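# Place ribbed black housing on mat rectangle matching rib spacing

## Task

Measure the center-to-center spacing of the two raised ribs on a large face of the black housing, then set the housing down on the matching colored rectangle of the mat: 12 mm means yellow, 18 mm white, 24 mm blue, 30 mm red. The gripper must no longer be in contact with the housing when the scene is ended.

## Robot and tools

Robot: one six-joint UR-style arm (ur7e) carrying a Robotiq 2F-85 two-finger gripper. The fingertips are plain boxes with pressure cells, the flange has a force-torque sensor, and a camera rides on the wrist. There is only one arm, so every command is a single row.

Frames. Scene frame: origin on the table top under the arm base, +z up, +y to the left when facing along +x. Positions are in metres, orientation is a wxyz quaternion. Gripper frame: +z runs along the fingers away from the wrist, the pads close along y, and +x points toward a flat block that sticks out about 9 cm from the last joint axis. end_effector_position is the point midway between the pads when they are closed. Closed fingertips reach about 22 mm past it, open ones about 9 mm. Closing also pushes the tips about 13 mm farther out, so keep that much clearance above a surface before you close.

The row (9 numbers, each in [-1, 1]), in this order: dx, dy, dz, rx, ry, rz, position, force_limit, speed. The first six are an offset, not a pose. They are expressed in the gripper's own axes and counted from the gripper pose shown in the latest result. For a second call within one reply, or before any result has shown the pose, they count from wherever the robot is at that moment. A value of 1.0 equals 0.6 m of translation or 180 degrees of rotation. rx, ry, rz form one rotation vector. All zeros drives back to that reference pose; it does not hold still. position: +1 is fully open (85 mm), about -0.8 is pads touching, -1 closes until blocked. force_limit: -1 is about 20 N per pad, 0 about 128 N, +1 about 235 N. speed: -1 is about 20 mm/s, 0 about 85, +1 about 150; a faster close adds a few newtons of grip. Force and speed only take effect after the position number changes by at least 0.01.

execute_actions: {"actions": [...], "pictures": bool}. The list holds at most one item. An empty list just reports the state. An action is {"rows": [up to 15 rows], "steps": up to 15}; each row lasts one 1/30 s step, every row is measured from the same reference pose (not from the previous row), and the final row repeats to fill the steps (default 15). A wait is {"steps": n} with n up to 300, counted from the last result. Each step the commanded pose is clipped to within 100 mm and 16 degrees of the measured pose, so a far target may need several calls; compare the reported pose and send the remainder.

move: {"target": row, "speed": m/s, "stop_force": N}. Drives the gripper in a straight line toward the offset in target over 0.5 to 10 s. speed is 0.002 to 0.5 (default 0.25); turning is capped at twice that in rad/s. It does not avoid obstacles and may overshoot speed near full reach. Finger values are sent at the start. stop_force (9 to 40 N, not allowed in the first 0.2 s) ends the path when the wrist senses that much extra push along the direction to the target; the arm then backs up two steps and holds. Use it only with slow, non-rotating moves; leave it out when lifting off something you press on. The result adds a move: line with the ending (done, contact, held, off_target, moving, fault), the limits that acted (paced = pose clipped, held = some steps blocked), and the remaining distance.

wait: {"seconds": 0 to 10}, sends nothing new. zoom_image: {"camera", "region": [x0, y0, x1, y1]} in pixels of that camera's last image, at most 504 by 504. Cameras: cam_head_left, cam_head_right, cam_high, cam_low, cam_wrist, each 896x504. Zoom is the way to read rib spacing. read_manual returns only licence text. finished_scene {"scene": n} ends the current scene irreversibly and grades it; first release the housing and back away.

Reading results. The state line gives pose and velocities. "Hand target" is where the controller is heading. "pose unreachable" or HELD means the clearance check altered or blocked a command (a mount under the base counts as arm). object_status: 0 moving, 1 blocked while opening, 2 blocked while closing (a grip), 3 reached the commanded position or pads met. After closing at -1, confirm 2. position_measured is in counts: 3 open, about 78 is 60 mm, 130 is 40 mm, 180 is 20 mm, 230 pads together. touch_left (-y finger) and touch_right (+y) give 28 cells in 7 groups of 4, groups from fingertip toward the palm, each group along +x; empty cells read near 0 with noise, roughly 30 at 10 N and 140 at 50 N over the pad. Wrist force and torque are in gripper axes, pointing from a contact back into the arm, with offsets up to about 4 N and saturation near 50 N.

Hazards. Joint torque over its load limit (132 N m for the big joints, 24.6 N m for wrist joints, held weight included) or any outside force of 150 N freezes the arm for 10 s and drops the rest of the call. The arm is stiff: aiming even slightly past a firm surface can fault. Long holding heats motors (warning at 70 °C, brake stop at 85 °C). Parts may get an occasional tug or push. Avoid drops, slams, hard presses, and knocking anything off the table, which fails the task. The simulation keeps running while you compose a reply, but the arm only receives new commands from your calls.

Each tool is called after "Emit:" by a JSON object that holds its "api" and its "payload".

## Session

Emit:
{"api": "execute_actions", "payload": {"actions": []}}

Scene clock: 0.00 s of 4600.00 s.
end_effector_position=(+0.4887, +0.1184, +0.3494) position_measured=3 object_status=3 touch_left=n/a touch_right=n/a end_effector_quat_wxyz=(-0.606, +0.721, -0.053, -0.333) end_effector_velocity=(-0.000, +0.001, +0.001) end_effector_angular_velocity=(-0.001, +0.001, +0.000)
Joint positions: [-0.651 -0.981  1.298  0.086 -1.394  1.379]
Joint velocities: [-0.    -0.002  0.     0.001 -0.     0.001]
Motor temperatures (°C, as the motors report them): [31 30 32 35 37 36]
Wrist force (N, on the end effector, along its own x y z axes, offset not removed): no reading
Wrist torque (N m, same axes, about the end effector's origin, offset not removed): no reading
Hand target: +0.489, +0.118, +0.349; -0.606, +0.721, -0.053, -0.333

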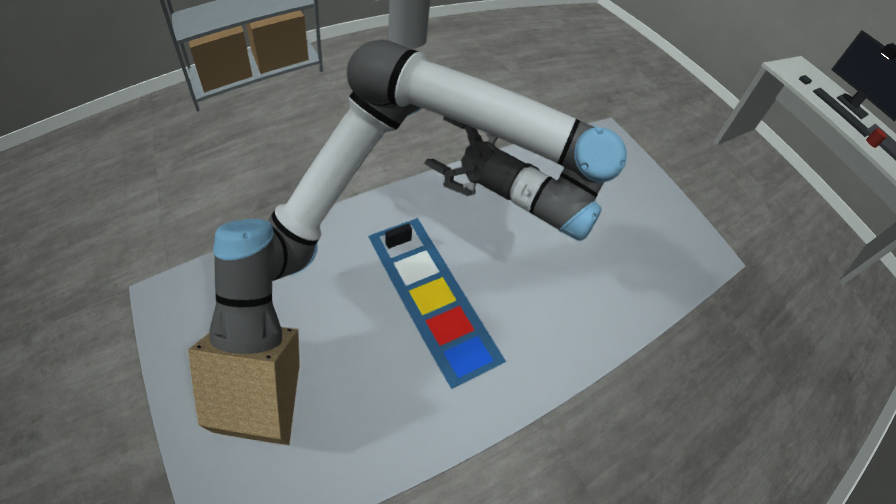

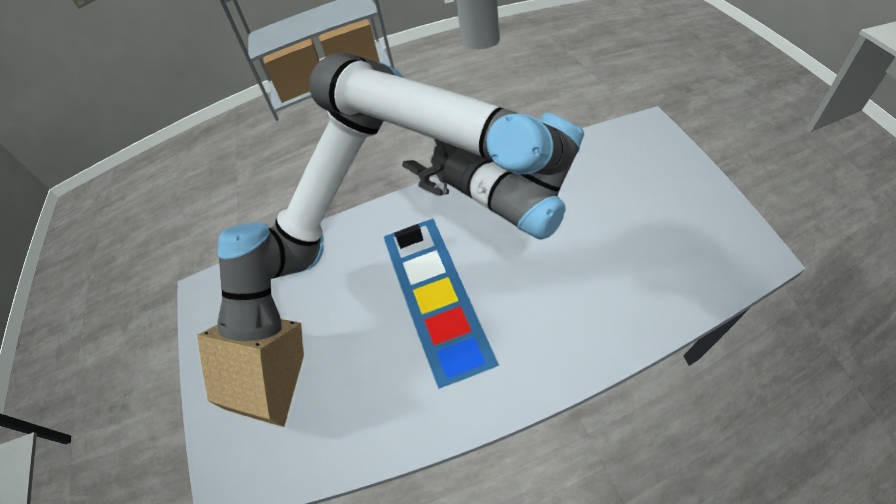

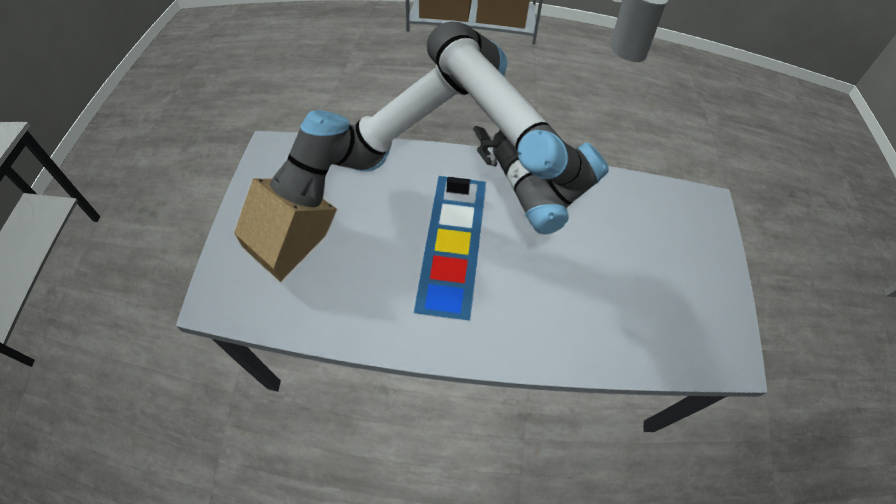

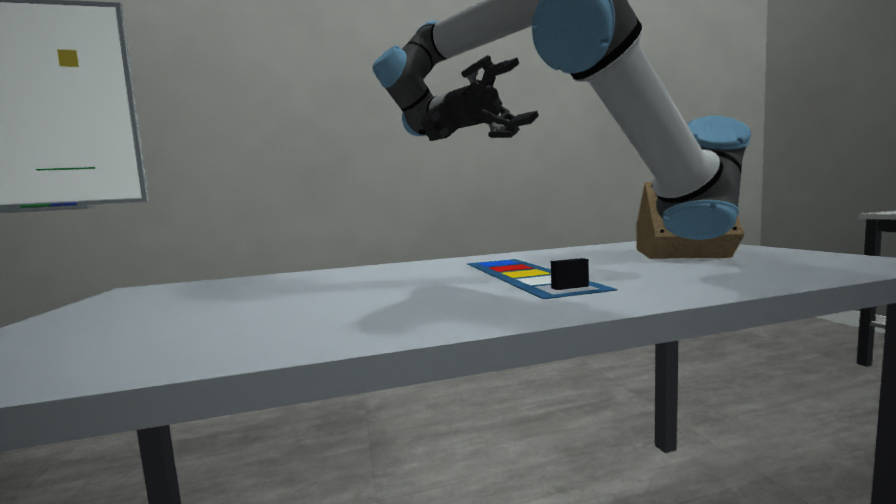

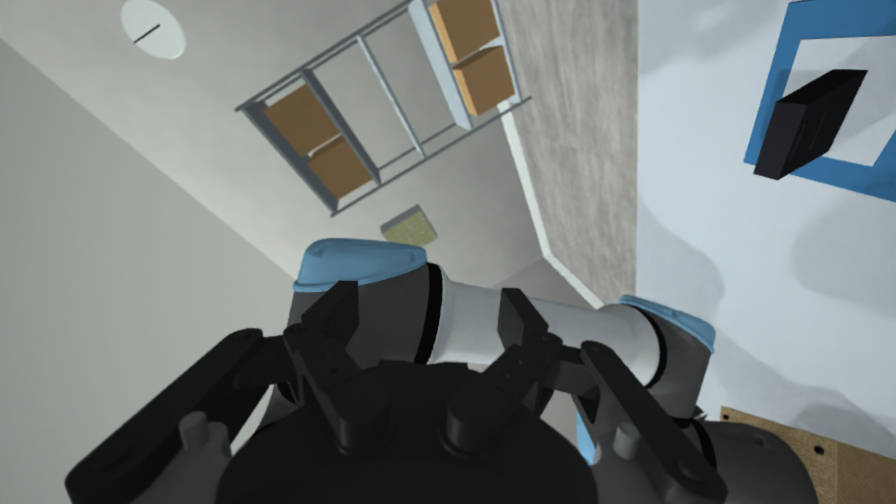

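Emit:
{"api": "move", "payload": {"target": [0.079,0.24,0.108,-0.426,0.234,-0.037,1,0,0], "speed": 0.3}}

Scene clock: 7.03 s of 4600.00 s.
end_effector_position=(+0.4290, +0.1549, +0.1996) position_measured=3 object_status=3 touch_left=((4 -20 -4 -1) (-3 1 11 23) (-7 0 18 8) (-15 4 6 12) (3 -2 1 -7) (14 3 3 4) (3 20 17 18)) touch_right=((20 -10 14 14) (9 -8 16 17) (12 9 4 0) (1 10 -2 -22) (-2 3 6 10) (-4 -11 -7 -6) (-5 -5 12 -8)) end_effector_quat_wxyz=(-0.000, +1.000, -0.001, -0.001) end_effector_velocity=(-0.000, +0.000, -0.001) end_effector_angular_velocity=(-0.006, -0.003, -0.004)
Joint positions: [-0.852 -2.114  2.09  -1.084 -0.885  1.951]
Joint velocities: [ 0.002 -0.007  0.006 -0.009  0.001  0.012]
Motor temperatures (°C, as the motors report them): [31 30 32 35 37 36]
Wrist force (N, on the end effector, along its own x y z axes, offset not removed): [-0.7 -0.8 -1.3]
Wrist torque (N m, same axes, about the end effector's origin, offset not removed): [-0.36 0.29 0.21]
Hand target: +0.429, +0.155, +0.199; +0.000, +1.000, -0.001, -0.001
Off the commanded pose: 0.001 m, 0 deg.
After step 90, 0.93 s passed at rest.
move: done

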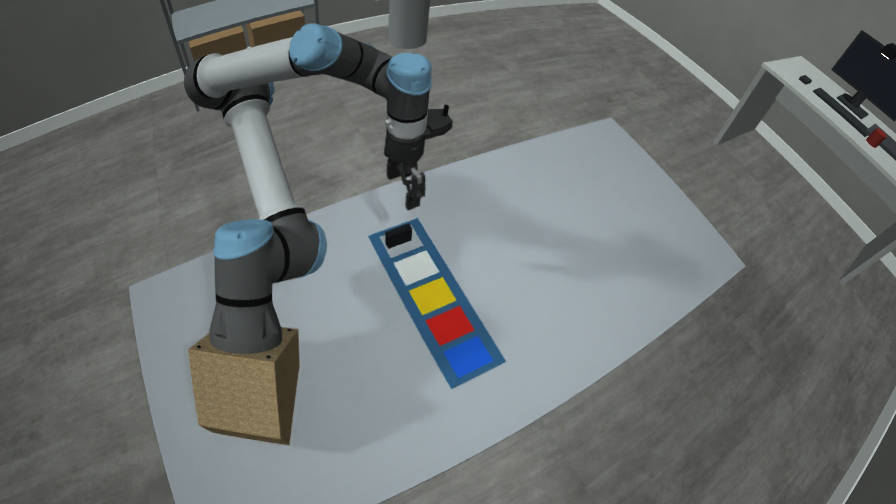

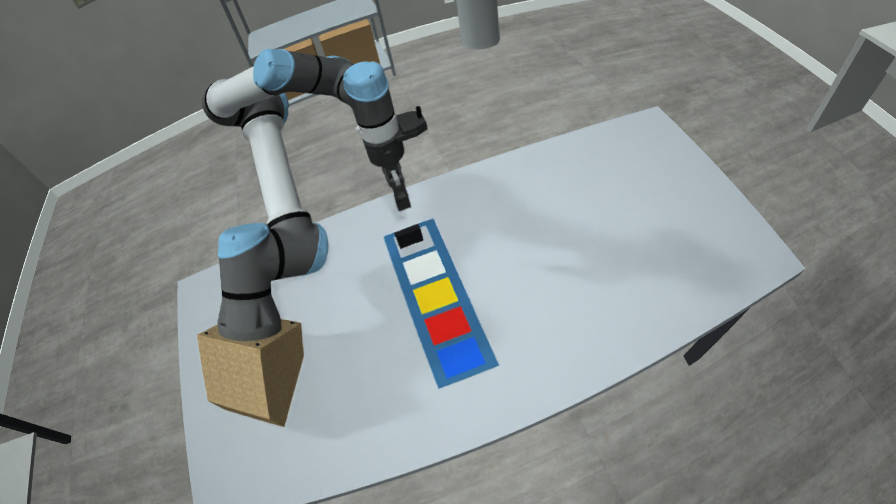

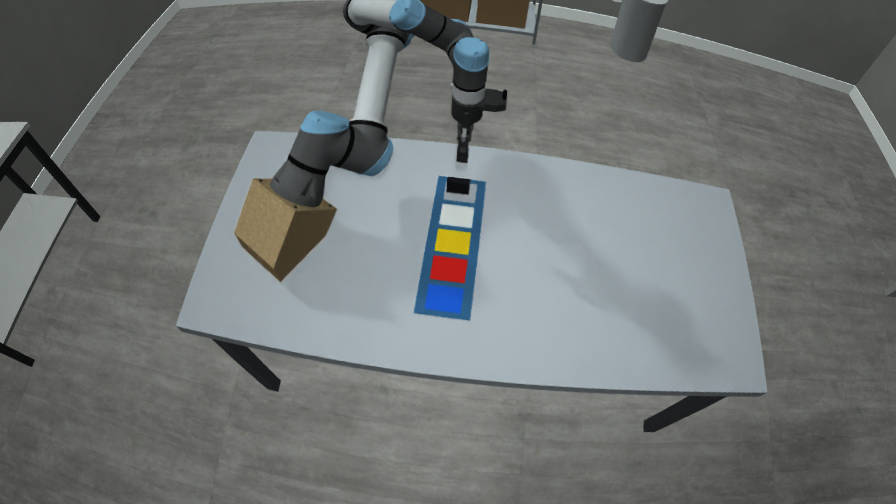

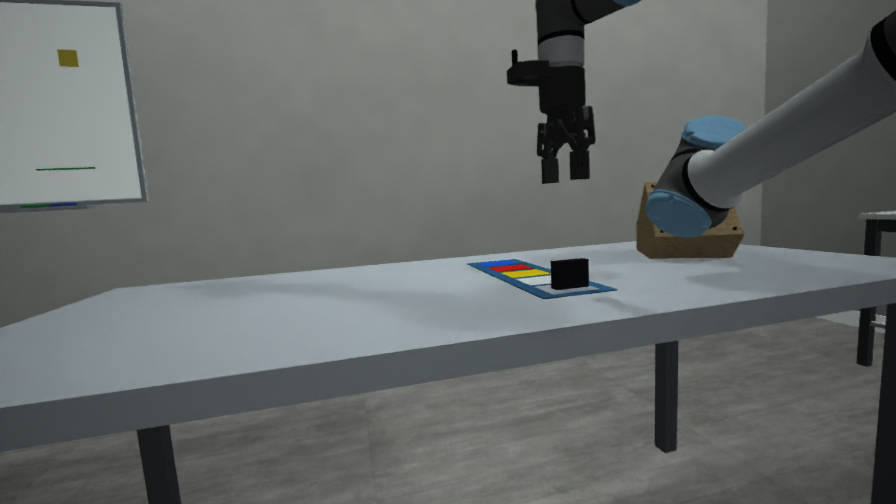

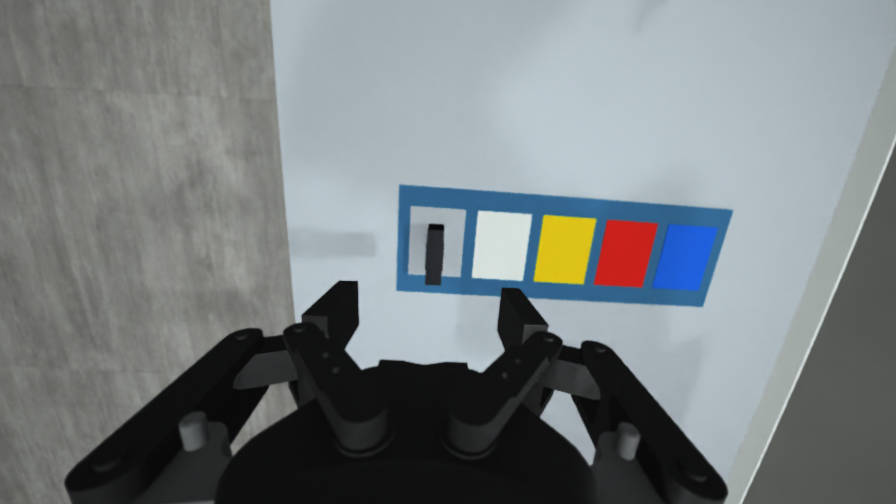

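Emit:
{"api": "move", "payload": {"target": [0,0.005,0.275,0,0,0,1,0,0], "speed": 0.15}}

Emit:
{"api": "execute_actions", "payload": {"actions": [{"rows":[[0,0,0,0,0,0,-1,-0.7,0.5]],"steps":15}], "pictures": false}}

Emit:
{"api": "execute_actions", "payload": {"actions": [{"steps":10}], "pictures": false}}

Scene clock: 10.27 s of 4600.00 s.
end_effector_position=(+0.4286, +0.1517, +0.0349) position_measured=3 object_status=3 touch_left=((15 -3 9 -16) (-30 -3 13 -4) (5 -10 17 6) (7 0 4 9) (9 -3 -12 22) (6 1 -8 2) (1 2 -17 8)) touch_right=((7 -11 9 0) (-2 -3 -8 -6) (-2 -6 0 -1) (-1 3 21 3) (9 -3 3 -7) (5 -4 -13 -7) (3 -10 16 1)) end_effector_quat_wxyz=(-0.000, +1.000, -0.000, -0.001) end_effector_velocity=(+0.000, -0.000, -0.002) end_effector_angular_velocity=(-0.004, +0.000, +0.000)
Joint positions: [-0.438 -1.978  2.423 -1.927 -0.769  2.496]
Joint velocities: [ 0.007  0.005  0.002 -0.016 -0.003  0.012]
Motor temperatures (°C, as the motors report them): [31 30 32 35 37 36]
Wrist force (N, on the end effector, along its own x y z axes, offset not removed): [-0.3 0.4 -0.7]
Wrist torque (N m, same axes, about the end effector's origin, offset not removed): [-0.06 0.22 0.09]
Hand target: +0.429, +0.152, +0.035; +0.000, +1.000, -0.001, -0.001
Off the commanded pose: 0.000 m, 0 deg.
move: done

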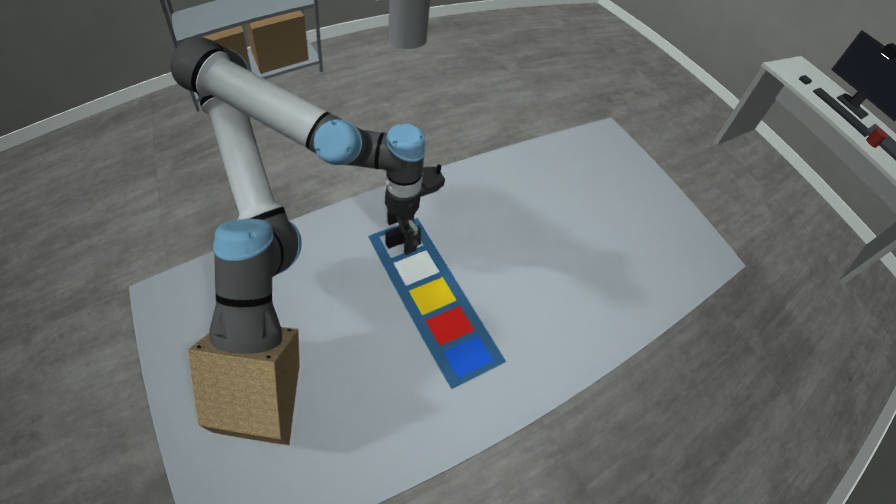

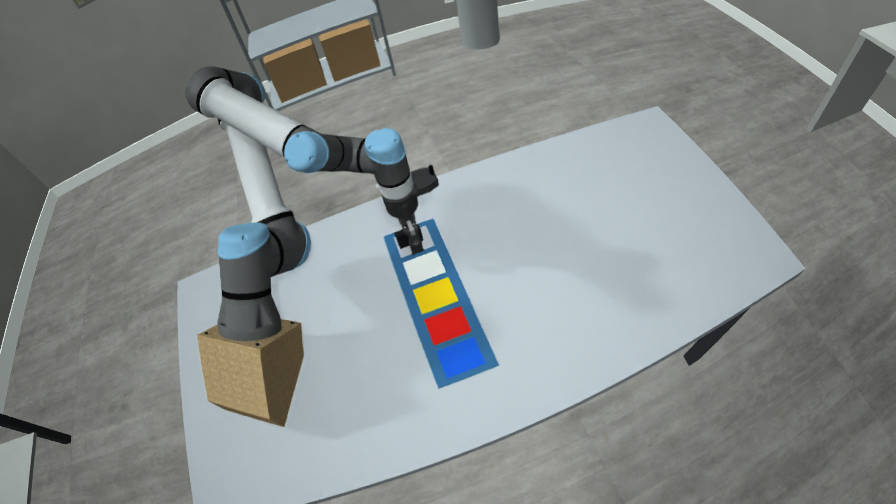

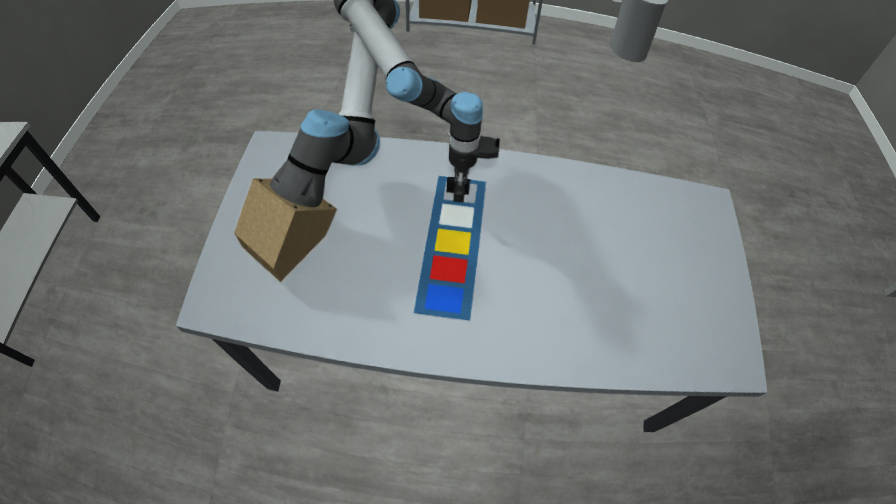

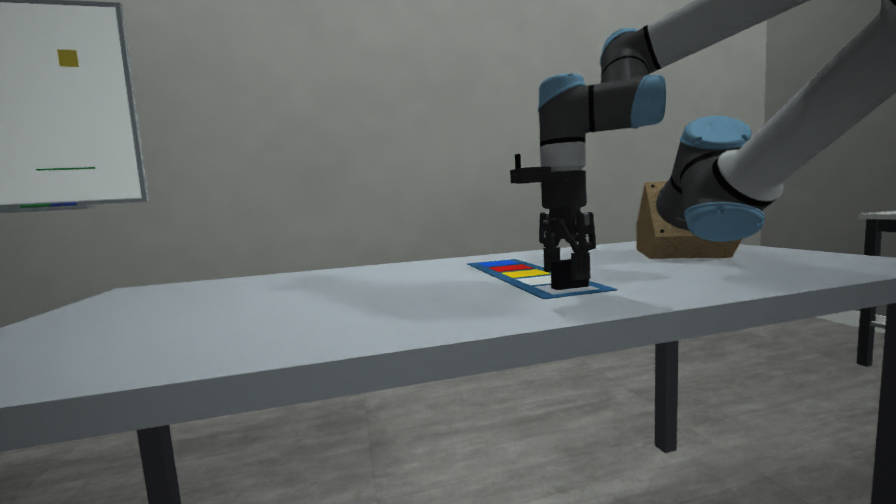

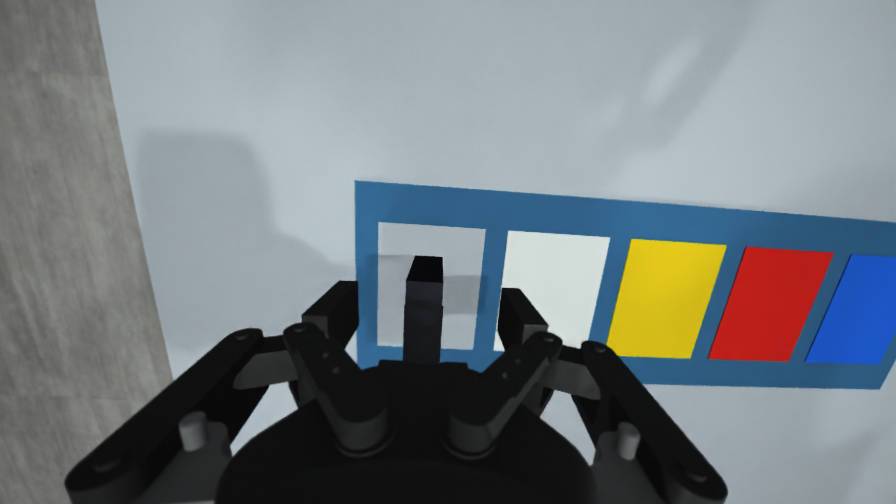

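Scene clock: 10.77 s of 4600.00 s.
end_effector_position=(+0.4286, +0.1517, +0.0348) position_measured=130 object_status=0 touch_left=((18 -10 8 -3) (-3 -11 3 1) (-11 7 9 -1) (6 -3 15 -9) (11 3 3 2) (-2 11 -5 0) (4 11 4 -3)) touch_right=((-4 -9 14 6) (1 4 -16 -4) (12 -3 -5 9) (11 9 0 -10) (-5 -1 -13 -14) (-4 -4 14 -3) (11 -8 3 10)) end_effector_quat_wxyz=(-0.000, +1.000, -0.000, -0.001) end_effector_velocity=(-0.000, +0.000, -0.000) end_effector_angular_velocity=(+0.001, +0.001, -0.000)
Joint positions: [-0.438 -1.978  2.423 -1.928 -0.769  2.496]
Joint velocities: [ 0.     0.     0.     0.001  0.001 -0.001]
Motor temperatures (°C, as the motors report them): [31 30 32 35 37 36]
Wrist force (N, on the end effector, along its own x y z axes, offset not removed): [-2.2 -0.6 0.0]
Wrist torque (N m, same axes, about the end effector's origin, offset not removed): [-0.17 0.61 0.06]
Hand target: +0.429, +0.152, +0.035; -0.000, +1.000, -0.000, -0.001
Off the commanded pose: 0.000 m, 0 deg.
Steps of this call (steps 1 to 15: all 15 steps of this action). Readings (end_effector_position | what the end effector reports):
1: (+0.4286, +0.1517, +0.0348) | position_measured=3 object_status=0 touch_left=((2 -19 7 -8) (-18 -9 6 -9) (-12 -6 6 -5) (-10 2 -19 -11) (-6 -7 0 -7) (3 7 0 -21) (25 7 23 9)) touch_right=((-1 -14 15 0) (-1 -7 -19 4) (-8 10 8 6) (18 7 -1 4) (3 -9 3 -17) (0 -4 -7 5) (9 4 -3 2))
2: (+0.4286, +0.1517, +0.0348) | position_measured=4 object_status=0 touch_left=((-8 14 -4 28) (-4 3 -7 -5) (8 -1 -1 -8) (-6 7 -2 3) (-5 -2 -7 24) (14 17 12 -13) (3 4 1 -3)) touch_right=((4 -16 -1 12) (1 19 15 14) (3 3 -11 -13) (17 3 13 -16) (6 -15 12 -17) (12 -6 2 -8) (-1 -9 13 10))
4: (+0.4286, +0.1517, +0.0348) | position_measured=18 object_status=0 touch_left=((12 -9 -1 3) (-1 6 -4 16) (-4 0 19 -4) (2 13 -7 14) (8 -6 -11 0) (5 -11 4 4) (2 -3 8 -11)) touch_right=((14 -26 -14 0) (6 -2 -6 -1) (-10 -2 -4 13) (1 -3 4 -15) (-7 13 -6 -6) (-11 5 21 2) (-8 -6 2 2))
8: (+0.4286, +0.1517, +0.0348) | position_measured=57 object_status=0 touch_left=((1 2 12 -5) (-9 3 19 2) (-5 13 10 5) (-19 2 -7 -5) (-2 0 4 9) (11 19 15 -1) (10 24 3 6)) touch_right=((21 -21 -5 -10) (9 14 -10 13) (-6 -3 -6 9) (16 -1 9 -2) (9 14 -3 4) (10 1 2 6) (-8 0 5 2))
15: the state above

Scene clock: 11.10 s of 4600.00 s.
end_effector_position=(+0.4286, +0.1517, +0.0349) position_measured=184 object_status=0 touch_left=((-1 2 9 12) (75 62 90 58) (292 367 465 307) (52 71 72 28) (68 96 89 45) (398 281 399 225) (59 88 86 51)) touch_right=((16 8 5 7) (63 94 62 71) (429 550 467 291) (70 104 98 42) (84 80 98 67) (572 519 408 265) (90 97 94 31)) end_effector_quat_wxyz=(-0.000, +1.000, -0.000, -0.001) end_effector_velocity=(+0.001, -0.000, +0.000) end_effector_angular_velocity=(-0.000, -0.002, +0.002)
Joint positions: [-0.438 -1.978  2.423 -1.927 -0.769  2.496]
Joint velocities: [-0.    -0.     0.    -0.002  0.001 -0.   ]
Motor temperatures (°C, as the motors report them): [31 30 32 35 37 36]
Wrist force (N, on the end effector, along its own x y z axes, offset not removed): [-1.3 -1.0 -0.9]
Wrist torque (N m, same axes, about the end effector's origin, offset not removed): [-0.31 0.40 0.14]
Hand target: +0.429, +0.152, +0.035; -0.000, +1.000, -0.000, -0.001
Off the commanded pose: 0.000 m, 0 deg.
Steps of this call (steps 1 to 10: nothing new was sent). Readings (end_effector_position | what the end effector reports):
1: (+0.4286, +0.1517, +0.0348) | position_measured=140 object_status=0 touch_left=((0 -11 8 -2) (-8 -1 15 -1) (-23 -5 7 16) (2 3 -2 10) (-18 -17 6 15) (18 8 8 1) (9 -6 14 -3)) touch_right=((16 11 0 19) (9 8 -19 17) (4 9 5 2) (5 -9 12 -1) (-9 -2 16 -4) (-5 12 13 2) (7 -10 -7 -21))
2: (+0.4286, +0.1517, +0.0348) | position_measured=151 object_status=0 touch_left=((8 9 -7 11) (0 -7 -5 4) (4 -3 13 2) (-10 22 -20 -12) (-3 1 7 6) (1 18 -14 -2) (-7 5 -4 -7)) touch_right=((1 -6 -1 16) (-12 4 -11 14) (-5 10 8 3) (-10 4 -10 16) (-3 1 5 -9) (2 -9 5 3) (-2 -6 -5 8))
4: (+0.4286, +0.1517, +0.0349) | position_measured=172 object_status=0 touch_left=((13 -5 -3 6) (17 8 6 10) (34 44 60 24) (4 11 11 16) (12 10 8 3) (43 38 33 10) (15 -14 10 10)) touch_right=((-1 -23 10 0) (-13 5 -3 6) (37 43 39 30) (8 2 17 -5) (12 15 3 2) (61 62 49 32) (3 2 10 5))
8: (+0.4286, +0.1517, +0.0349) | position_measured=184 object_status=0 touch_left=((16 0 18 14) (73 80 80 66) (320 344 457 304) (53 71 68 38) (68 87 97 56) (391 323 413 192) (76 66 103 31)) touch_right=((9 -11 -4 -3) (65 81 58 64) (428 547 458 289) (74 84 97 25) (74 75 98 61) (558 515 419 265) (80 94 94 46))
10: the state above

Emit:
{"api": "move", "payload": {"target": [0,0,-0.04,0,0,0,-1,-0.7,0.5], "speed": 0.1}}

Emit:
{"api": "move", "payload": {"target": [-0.01,0.142,0,0,0,0,-1,-0.7,0.5], "speed": 0.15}}

Emit:
{"api": "move", "payload": {"target": [0,0,0.038,0,0,0,-1,-0.7,0.5], "speed": 0.04}}

Scene clock: 13.47 s of 4600.00 s.
end_effector_position=(+0.4286, +0.1517, +0.0586) position_measured=184 object_status=2 touch_left=((9 7 14 18) (72 68 83 41) (313 369 470 307) (42 92 58 24) (68 100 88 20) (386 307 401 217) (66 71 95 44)) touch_right=((-4 -7 -14 2) (63 98 70 54) (417 555 484 287) (81 99 95 58) (77 85 94 58) (574 528 420 273) (79 104 98 49)) end_effector_quat_wxyz=(-0.000, +1.000, -0.001, -0.001) end_effector_velocity=(-0.000, +0.000, +0.002) end_effector_angular_velocity=(+0.002, +0.001, -0.001)
Joint positions: [-0.498 -2.026  2.385 -1.78  -0.776  2.41 ]
Joint velocities: [-0.006 -0.003 -0.003  0.016 -0.001 -0.009]
Motor temperatures (°C, as the motors report them): [31 30 32 35 37 36]
Wrist force (N, on the end effector, along its own x y z axes, offset not removed): [-0.8 -0.9 -1.0]
Wrist torque (N m, same axes, about the end effector's origin, offset not removed): [-0.39 0.24 0.01]
Hand target: +0.429, +0.152, +0.059; -0.000, +1.000, -0.000, -0.001
Off the commanded pose: 0.000 m, 0 deg.
move: done

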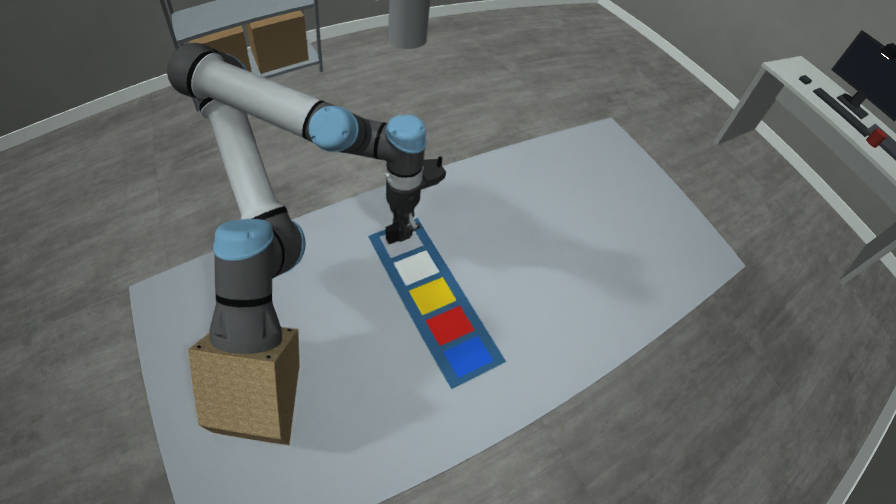

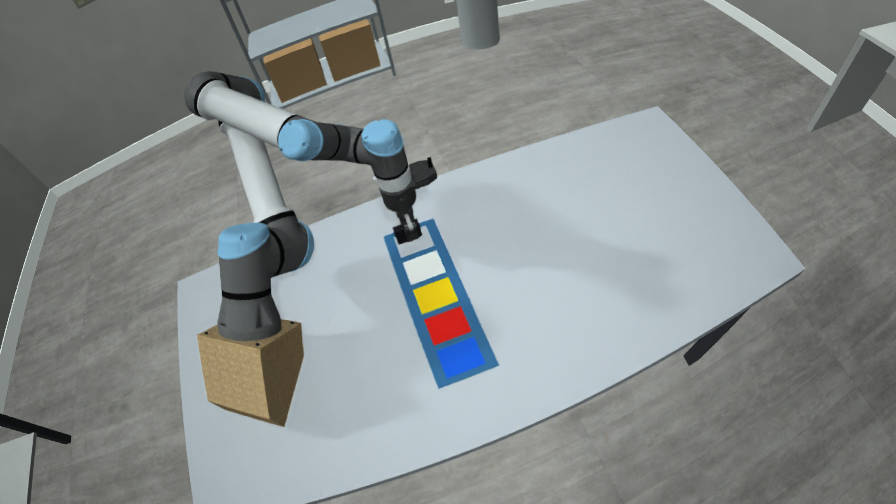

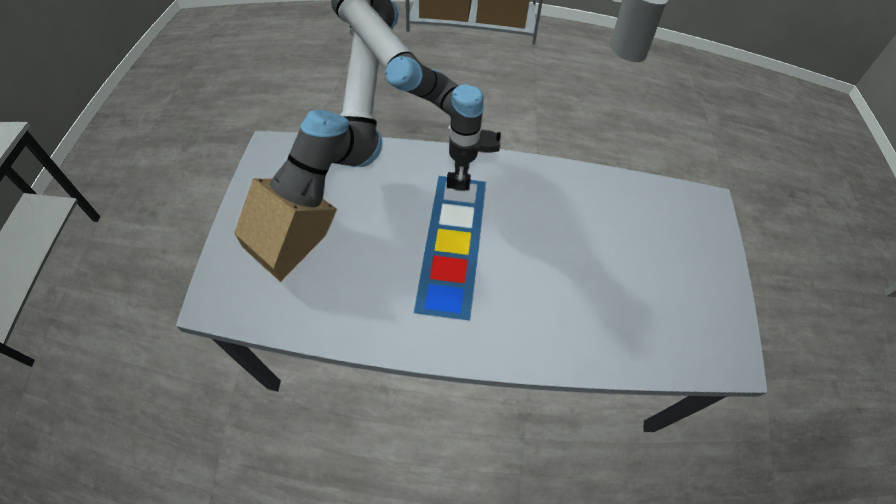

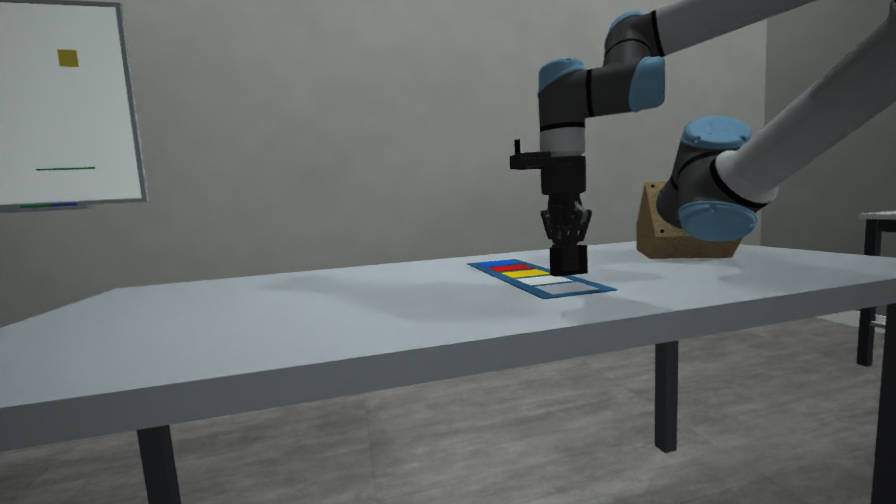

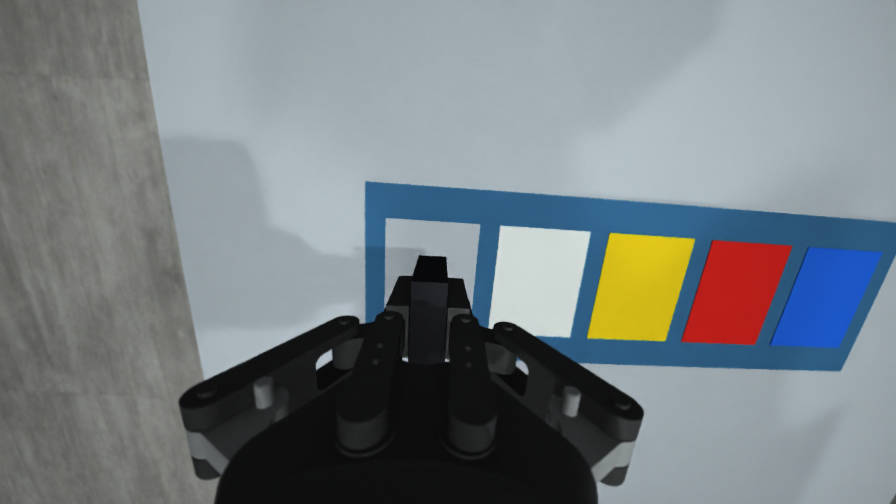

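Scene clock: 14.53 s of 4600.00 s.
end_effector_position=(+0.4225, +0.0668, +0.0586) position_measured=184 object_status=2 touch_left=((2 1 1 1) (96 69 90 70) (307 361 458 293) (63 80 67 25) (76 92 88 48) (394 308 415 215) (38 96 76 31)) touch_right=((1 4 8 2) (85 96 72 61) (419 547 465 276) (75 81 96 57) (97 71 93 56) (561 511 430 267) (98 92 95 57)) end_effector_quat_wxyz=(-0.000, +1.000, -0.001, -0.001) end_effector_velocity=(+0.001, -0.002, -0.000) end_effector_angular_velocity=(+0.001, -0.001, +0.001)
Joint positions: [-0.647 -1.866  2.412 -1.824 -0.809  2.206]
Joint velocities: [-0.002  0.007 -0.001 -0.005  0.    -0.004]
Motor temperatures (°C, as the motors report them): [31 30 32 35 37 36]
Wrist force (N, on the end effector, along its own x y z axes, offset not removed): [0.7 -0.1 -1.4]
Wrist torque (N m, same axes, about the end effector's origin, offset not removed): [-0.19 0.05 0.08]
Hand target: +0.423, +0.067, +0.059; -0.000, +1.000, -0.001, -0.001
Off the commanded pose: 0.000 m, 0 deg.
move: done

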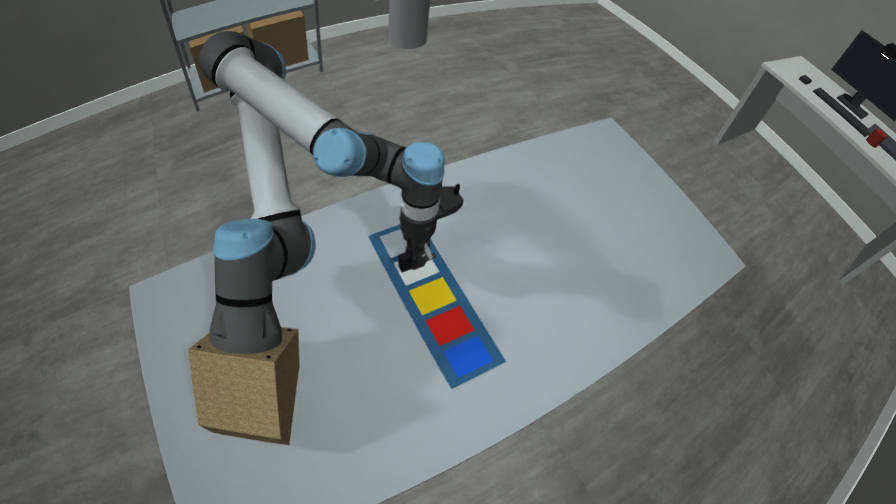

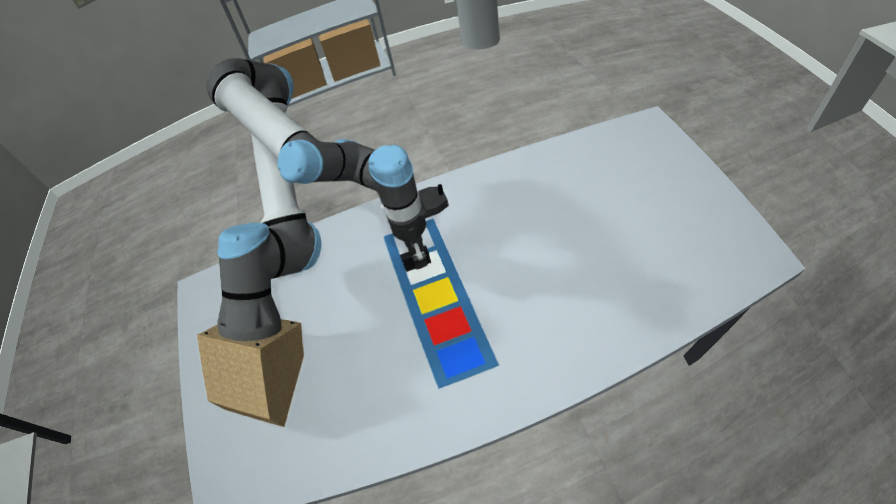

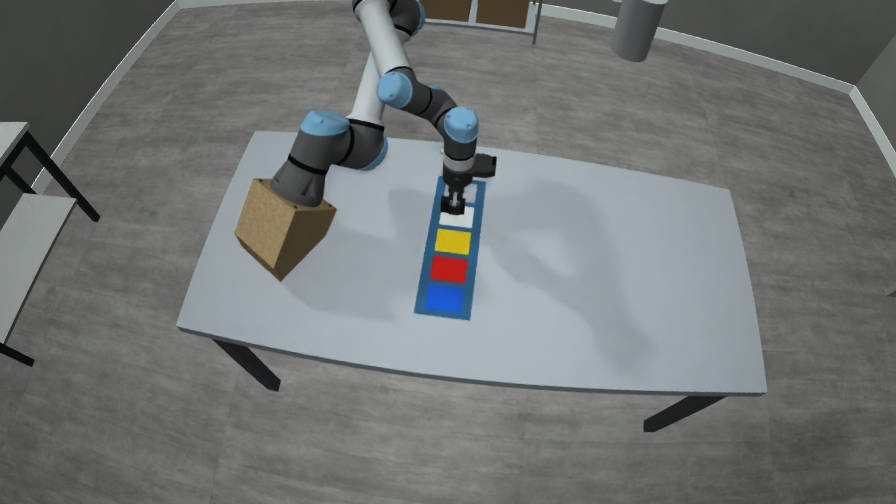

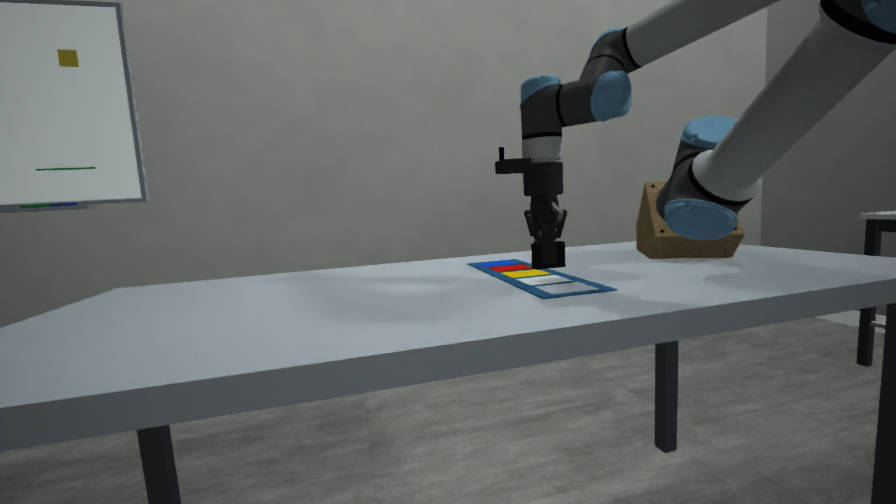

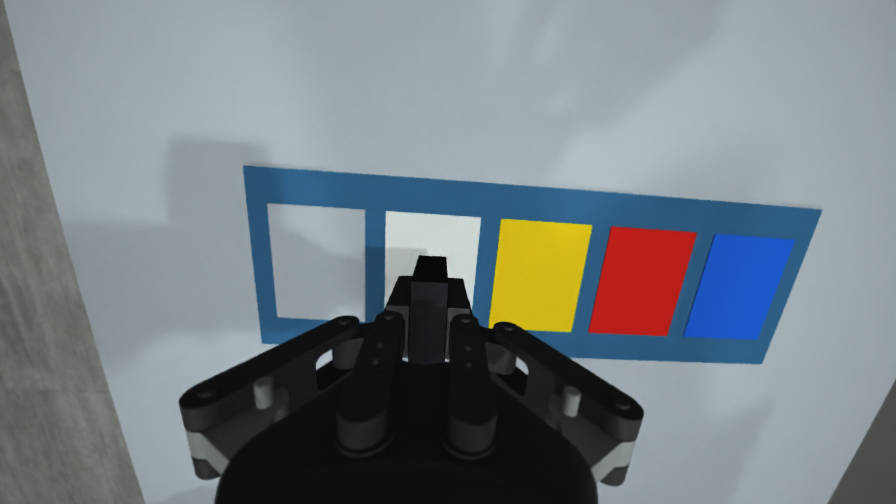

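Scene clock: 15.47 s of 4600.00 s.
end_effector_position=(+0.4224, +0.0668, +0.0360) position_measured=184 object_status=2 touch_left=((-3 10 8 2) (72 71 70 77) (309 352 469 299) (62 85 70 41) (82 105 93 38) (406 319 386 212) (67 92 64 15)) touch_right=((24 -2 -2 3) (53 80 62 66) (422 554 465 293) (80 92 91 47) (82 86 95 47) (583 516 409 255) (84 99 115 35)) end_effector_quat_wxyz=(-0.000, +1.000, -0.001, -0.001) end_effector_velocity=(+0.000, -0.000, -0.002) end_effector_angular_velocity=(+0.001, +0.000, -0.003)
Joint positions: [-0.596 -1.822  2.446 -1.949 -0.795  2.274]
Joint velocities: [ 0.004  0.006  0.002 -0.011  0.002  0.008]
Motor temperatures (°C, as the motors report them): [31 30 32 35 37 36]
Wrist force (N, on the end effector, along its own x y z axes, offset not removed): [-1.0 2.4 -1.3]
Wrist torque (N m, same axes, about the end effector's origin, offset not removed): [0.17 0.41 0.04]
Hand target: +0.422, +0.067, +0.036; -0.000, +1.000, -0.001, -0.001
Off the commanded pose: 0.000 m, 0 deg.
move: done

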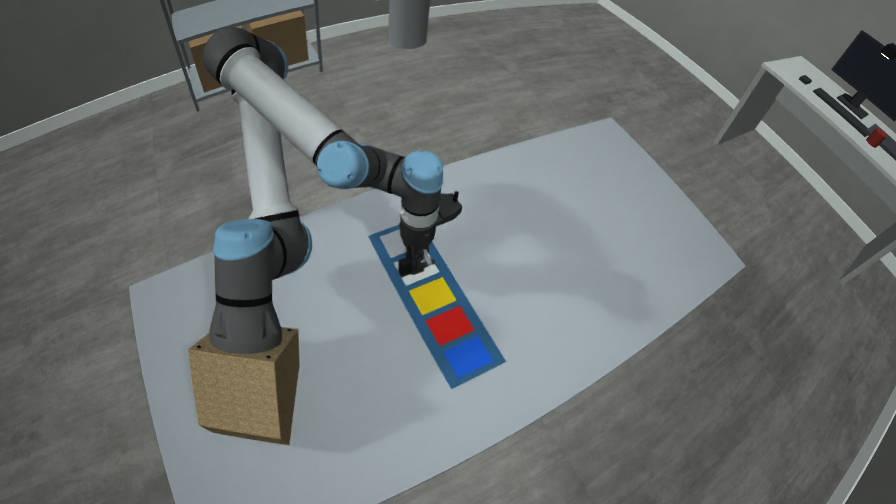

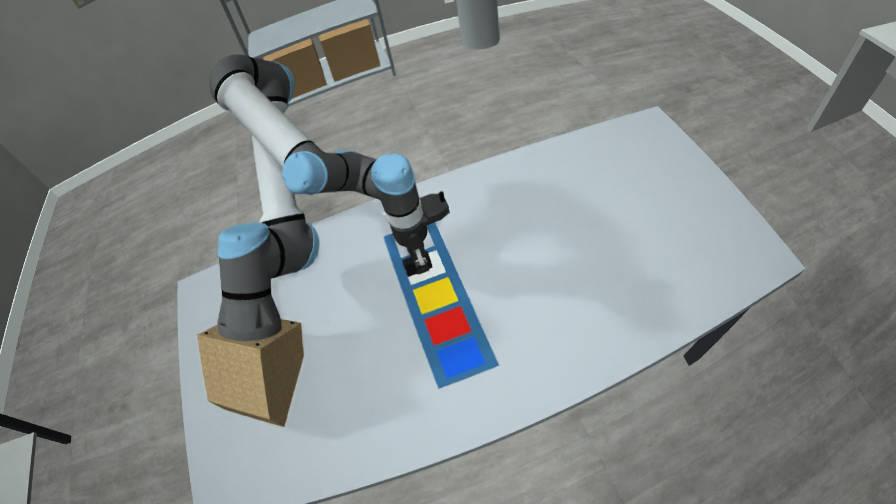

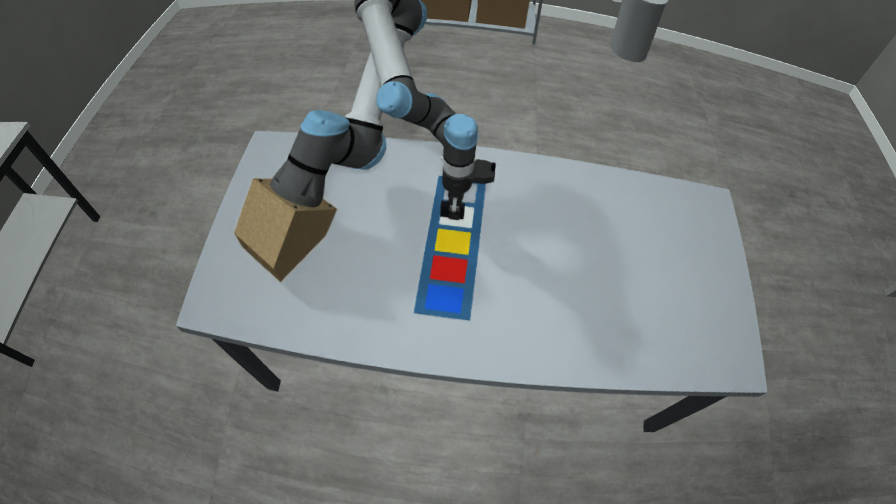

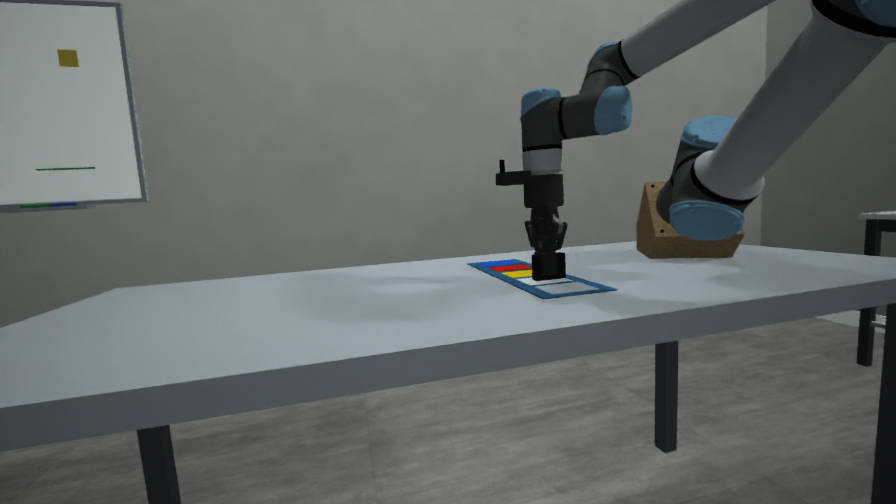

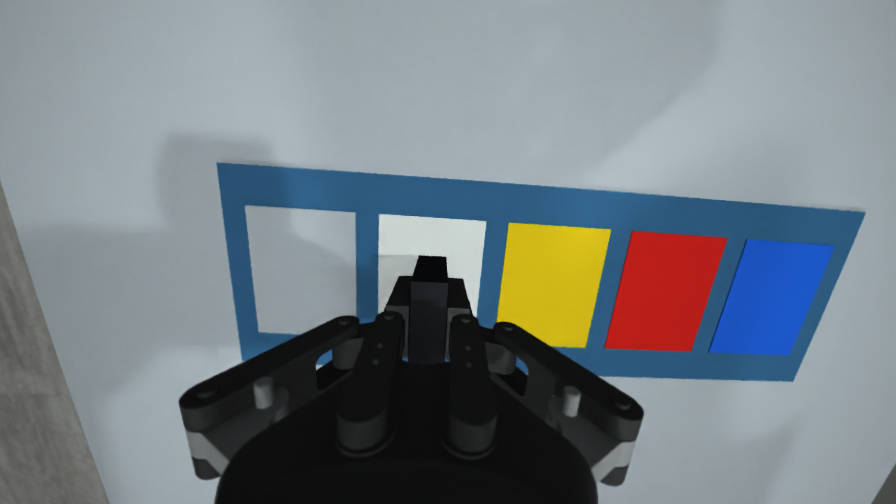

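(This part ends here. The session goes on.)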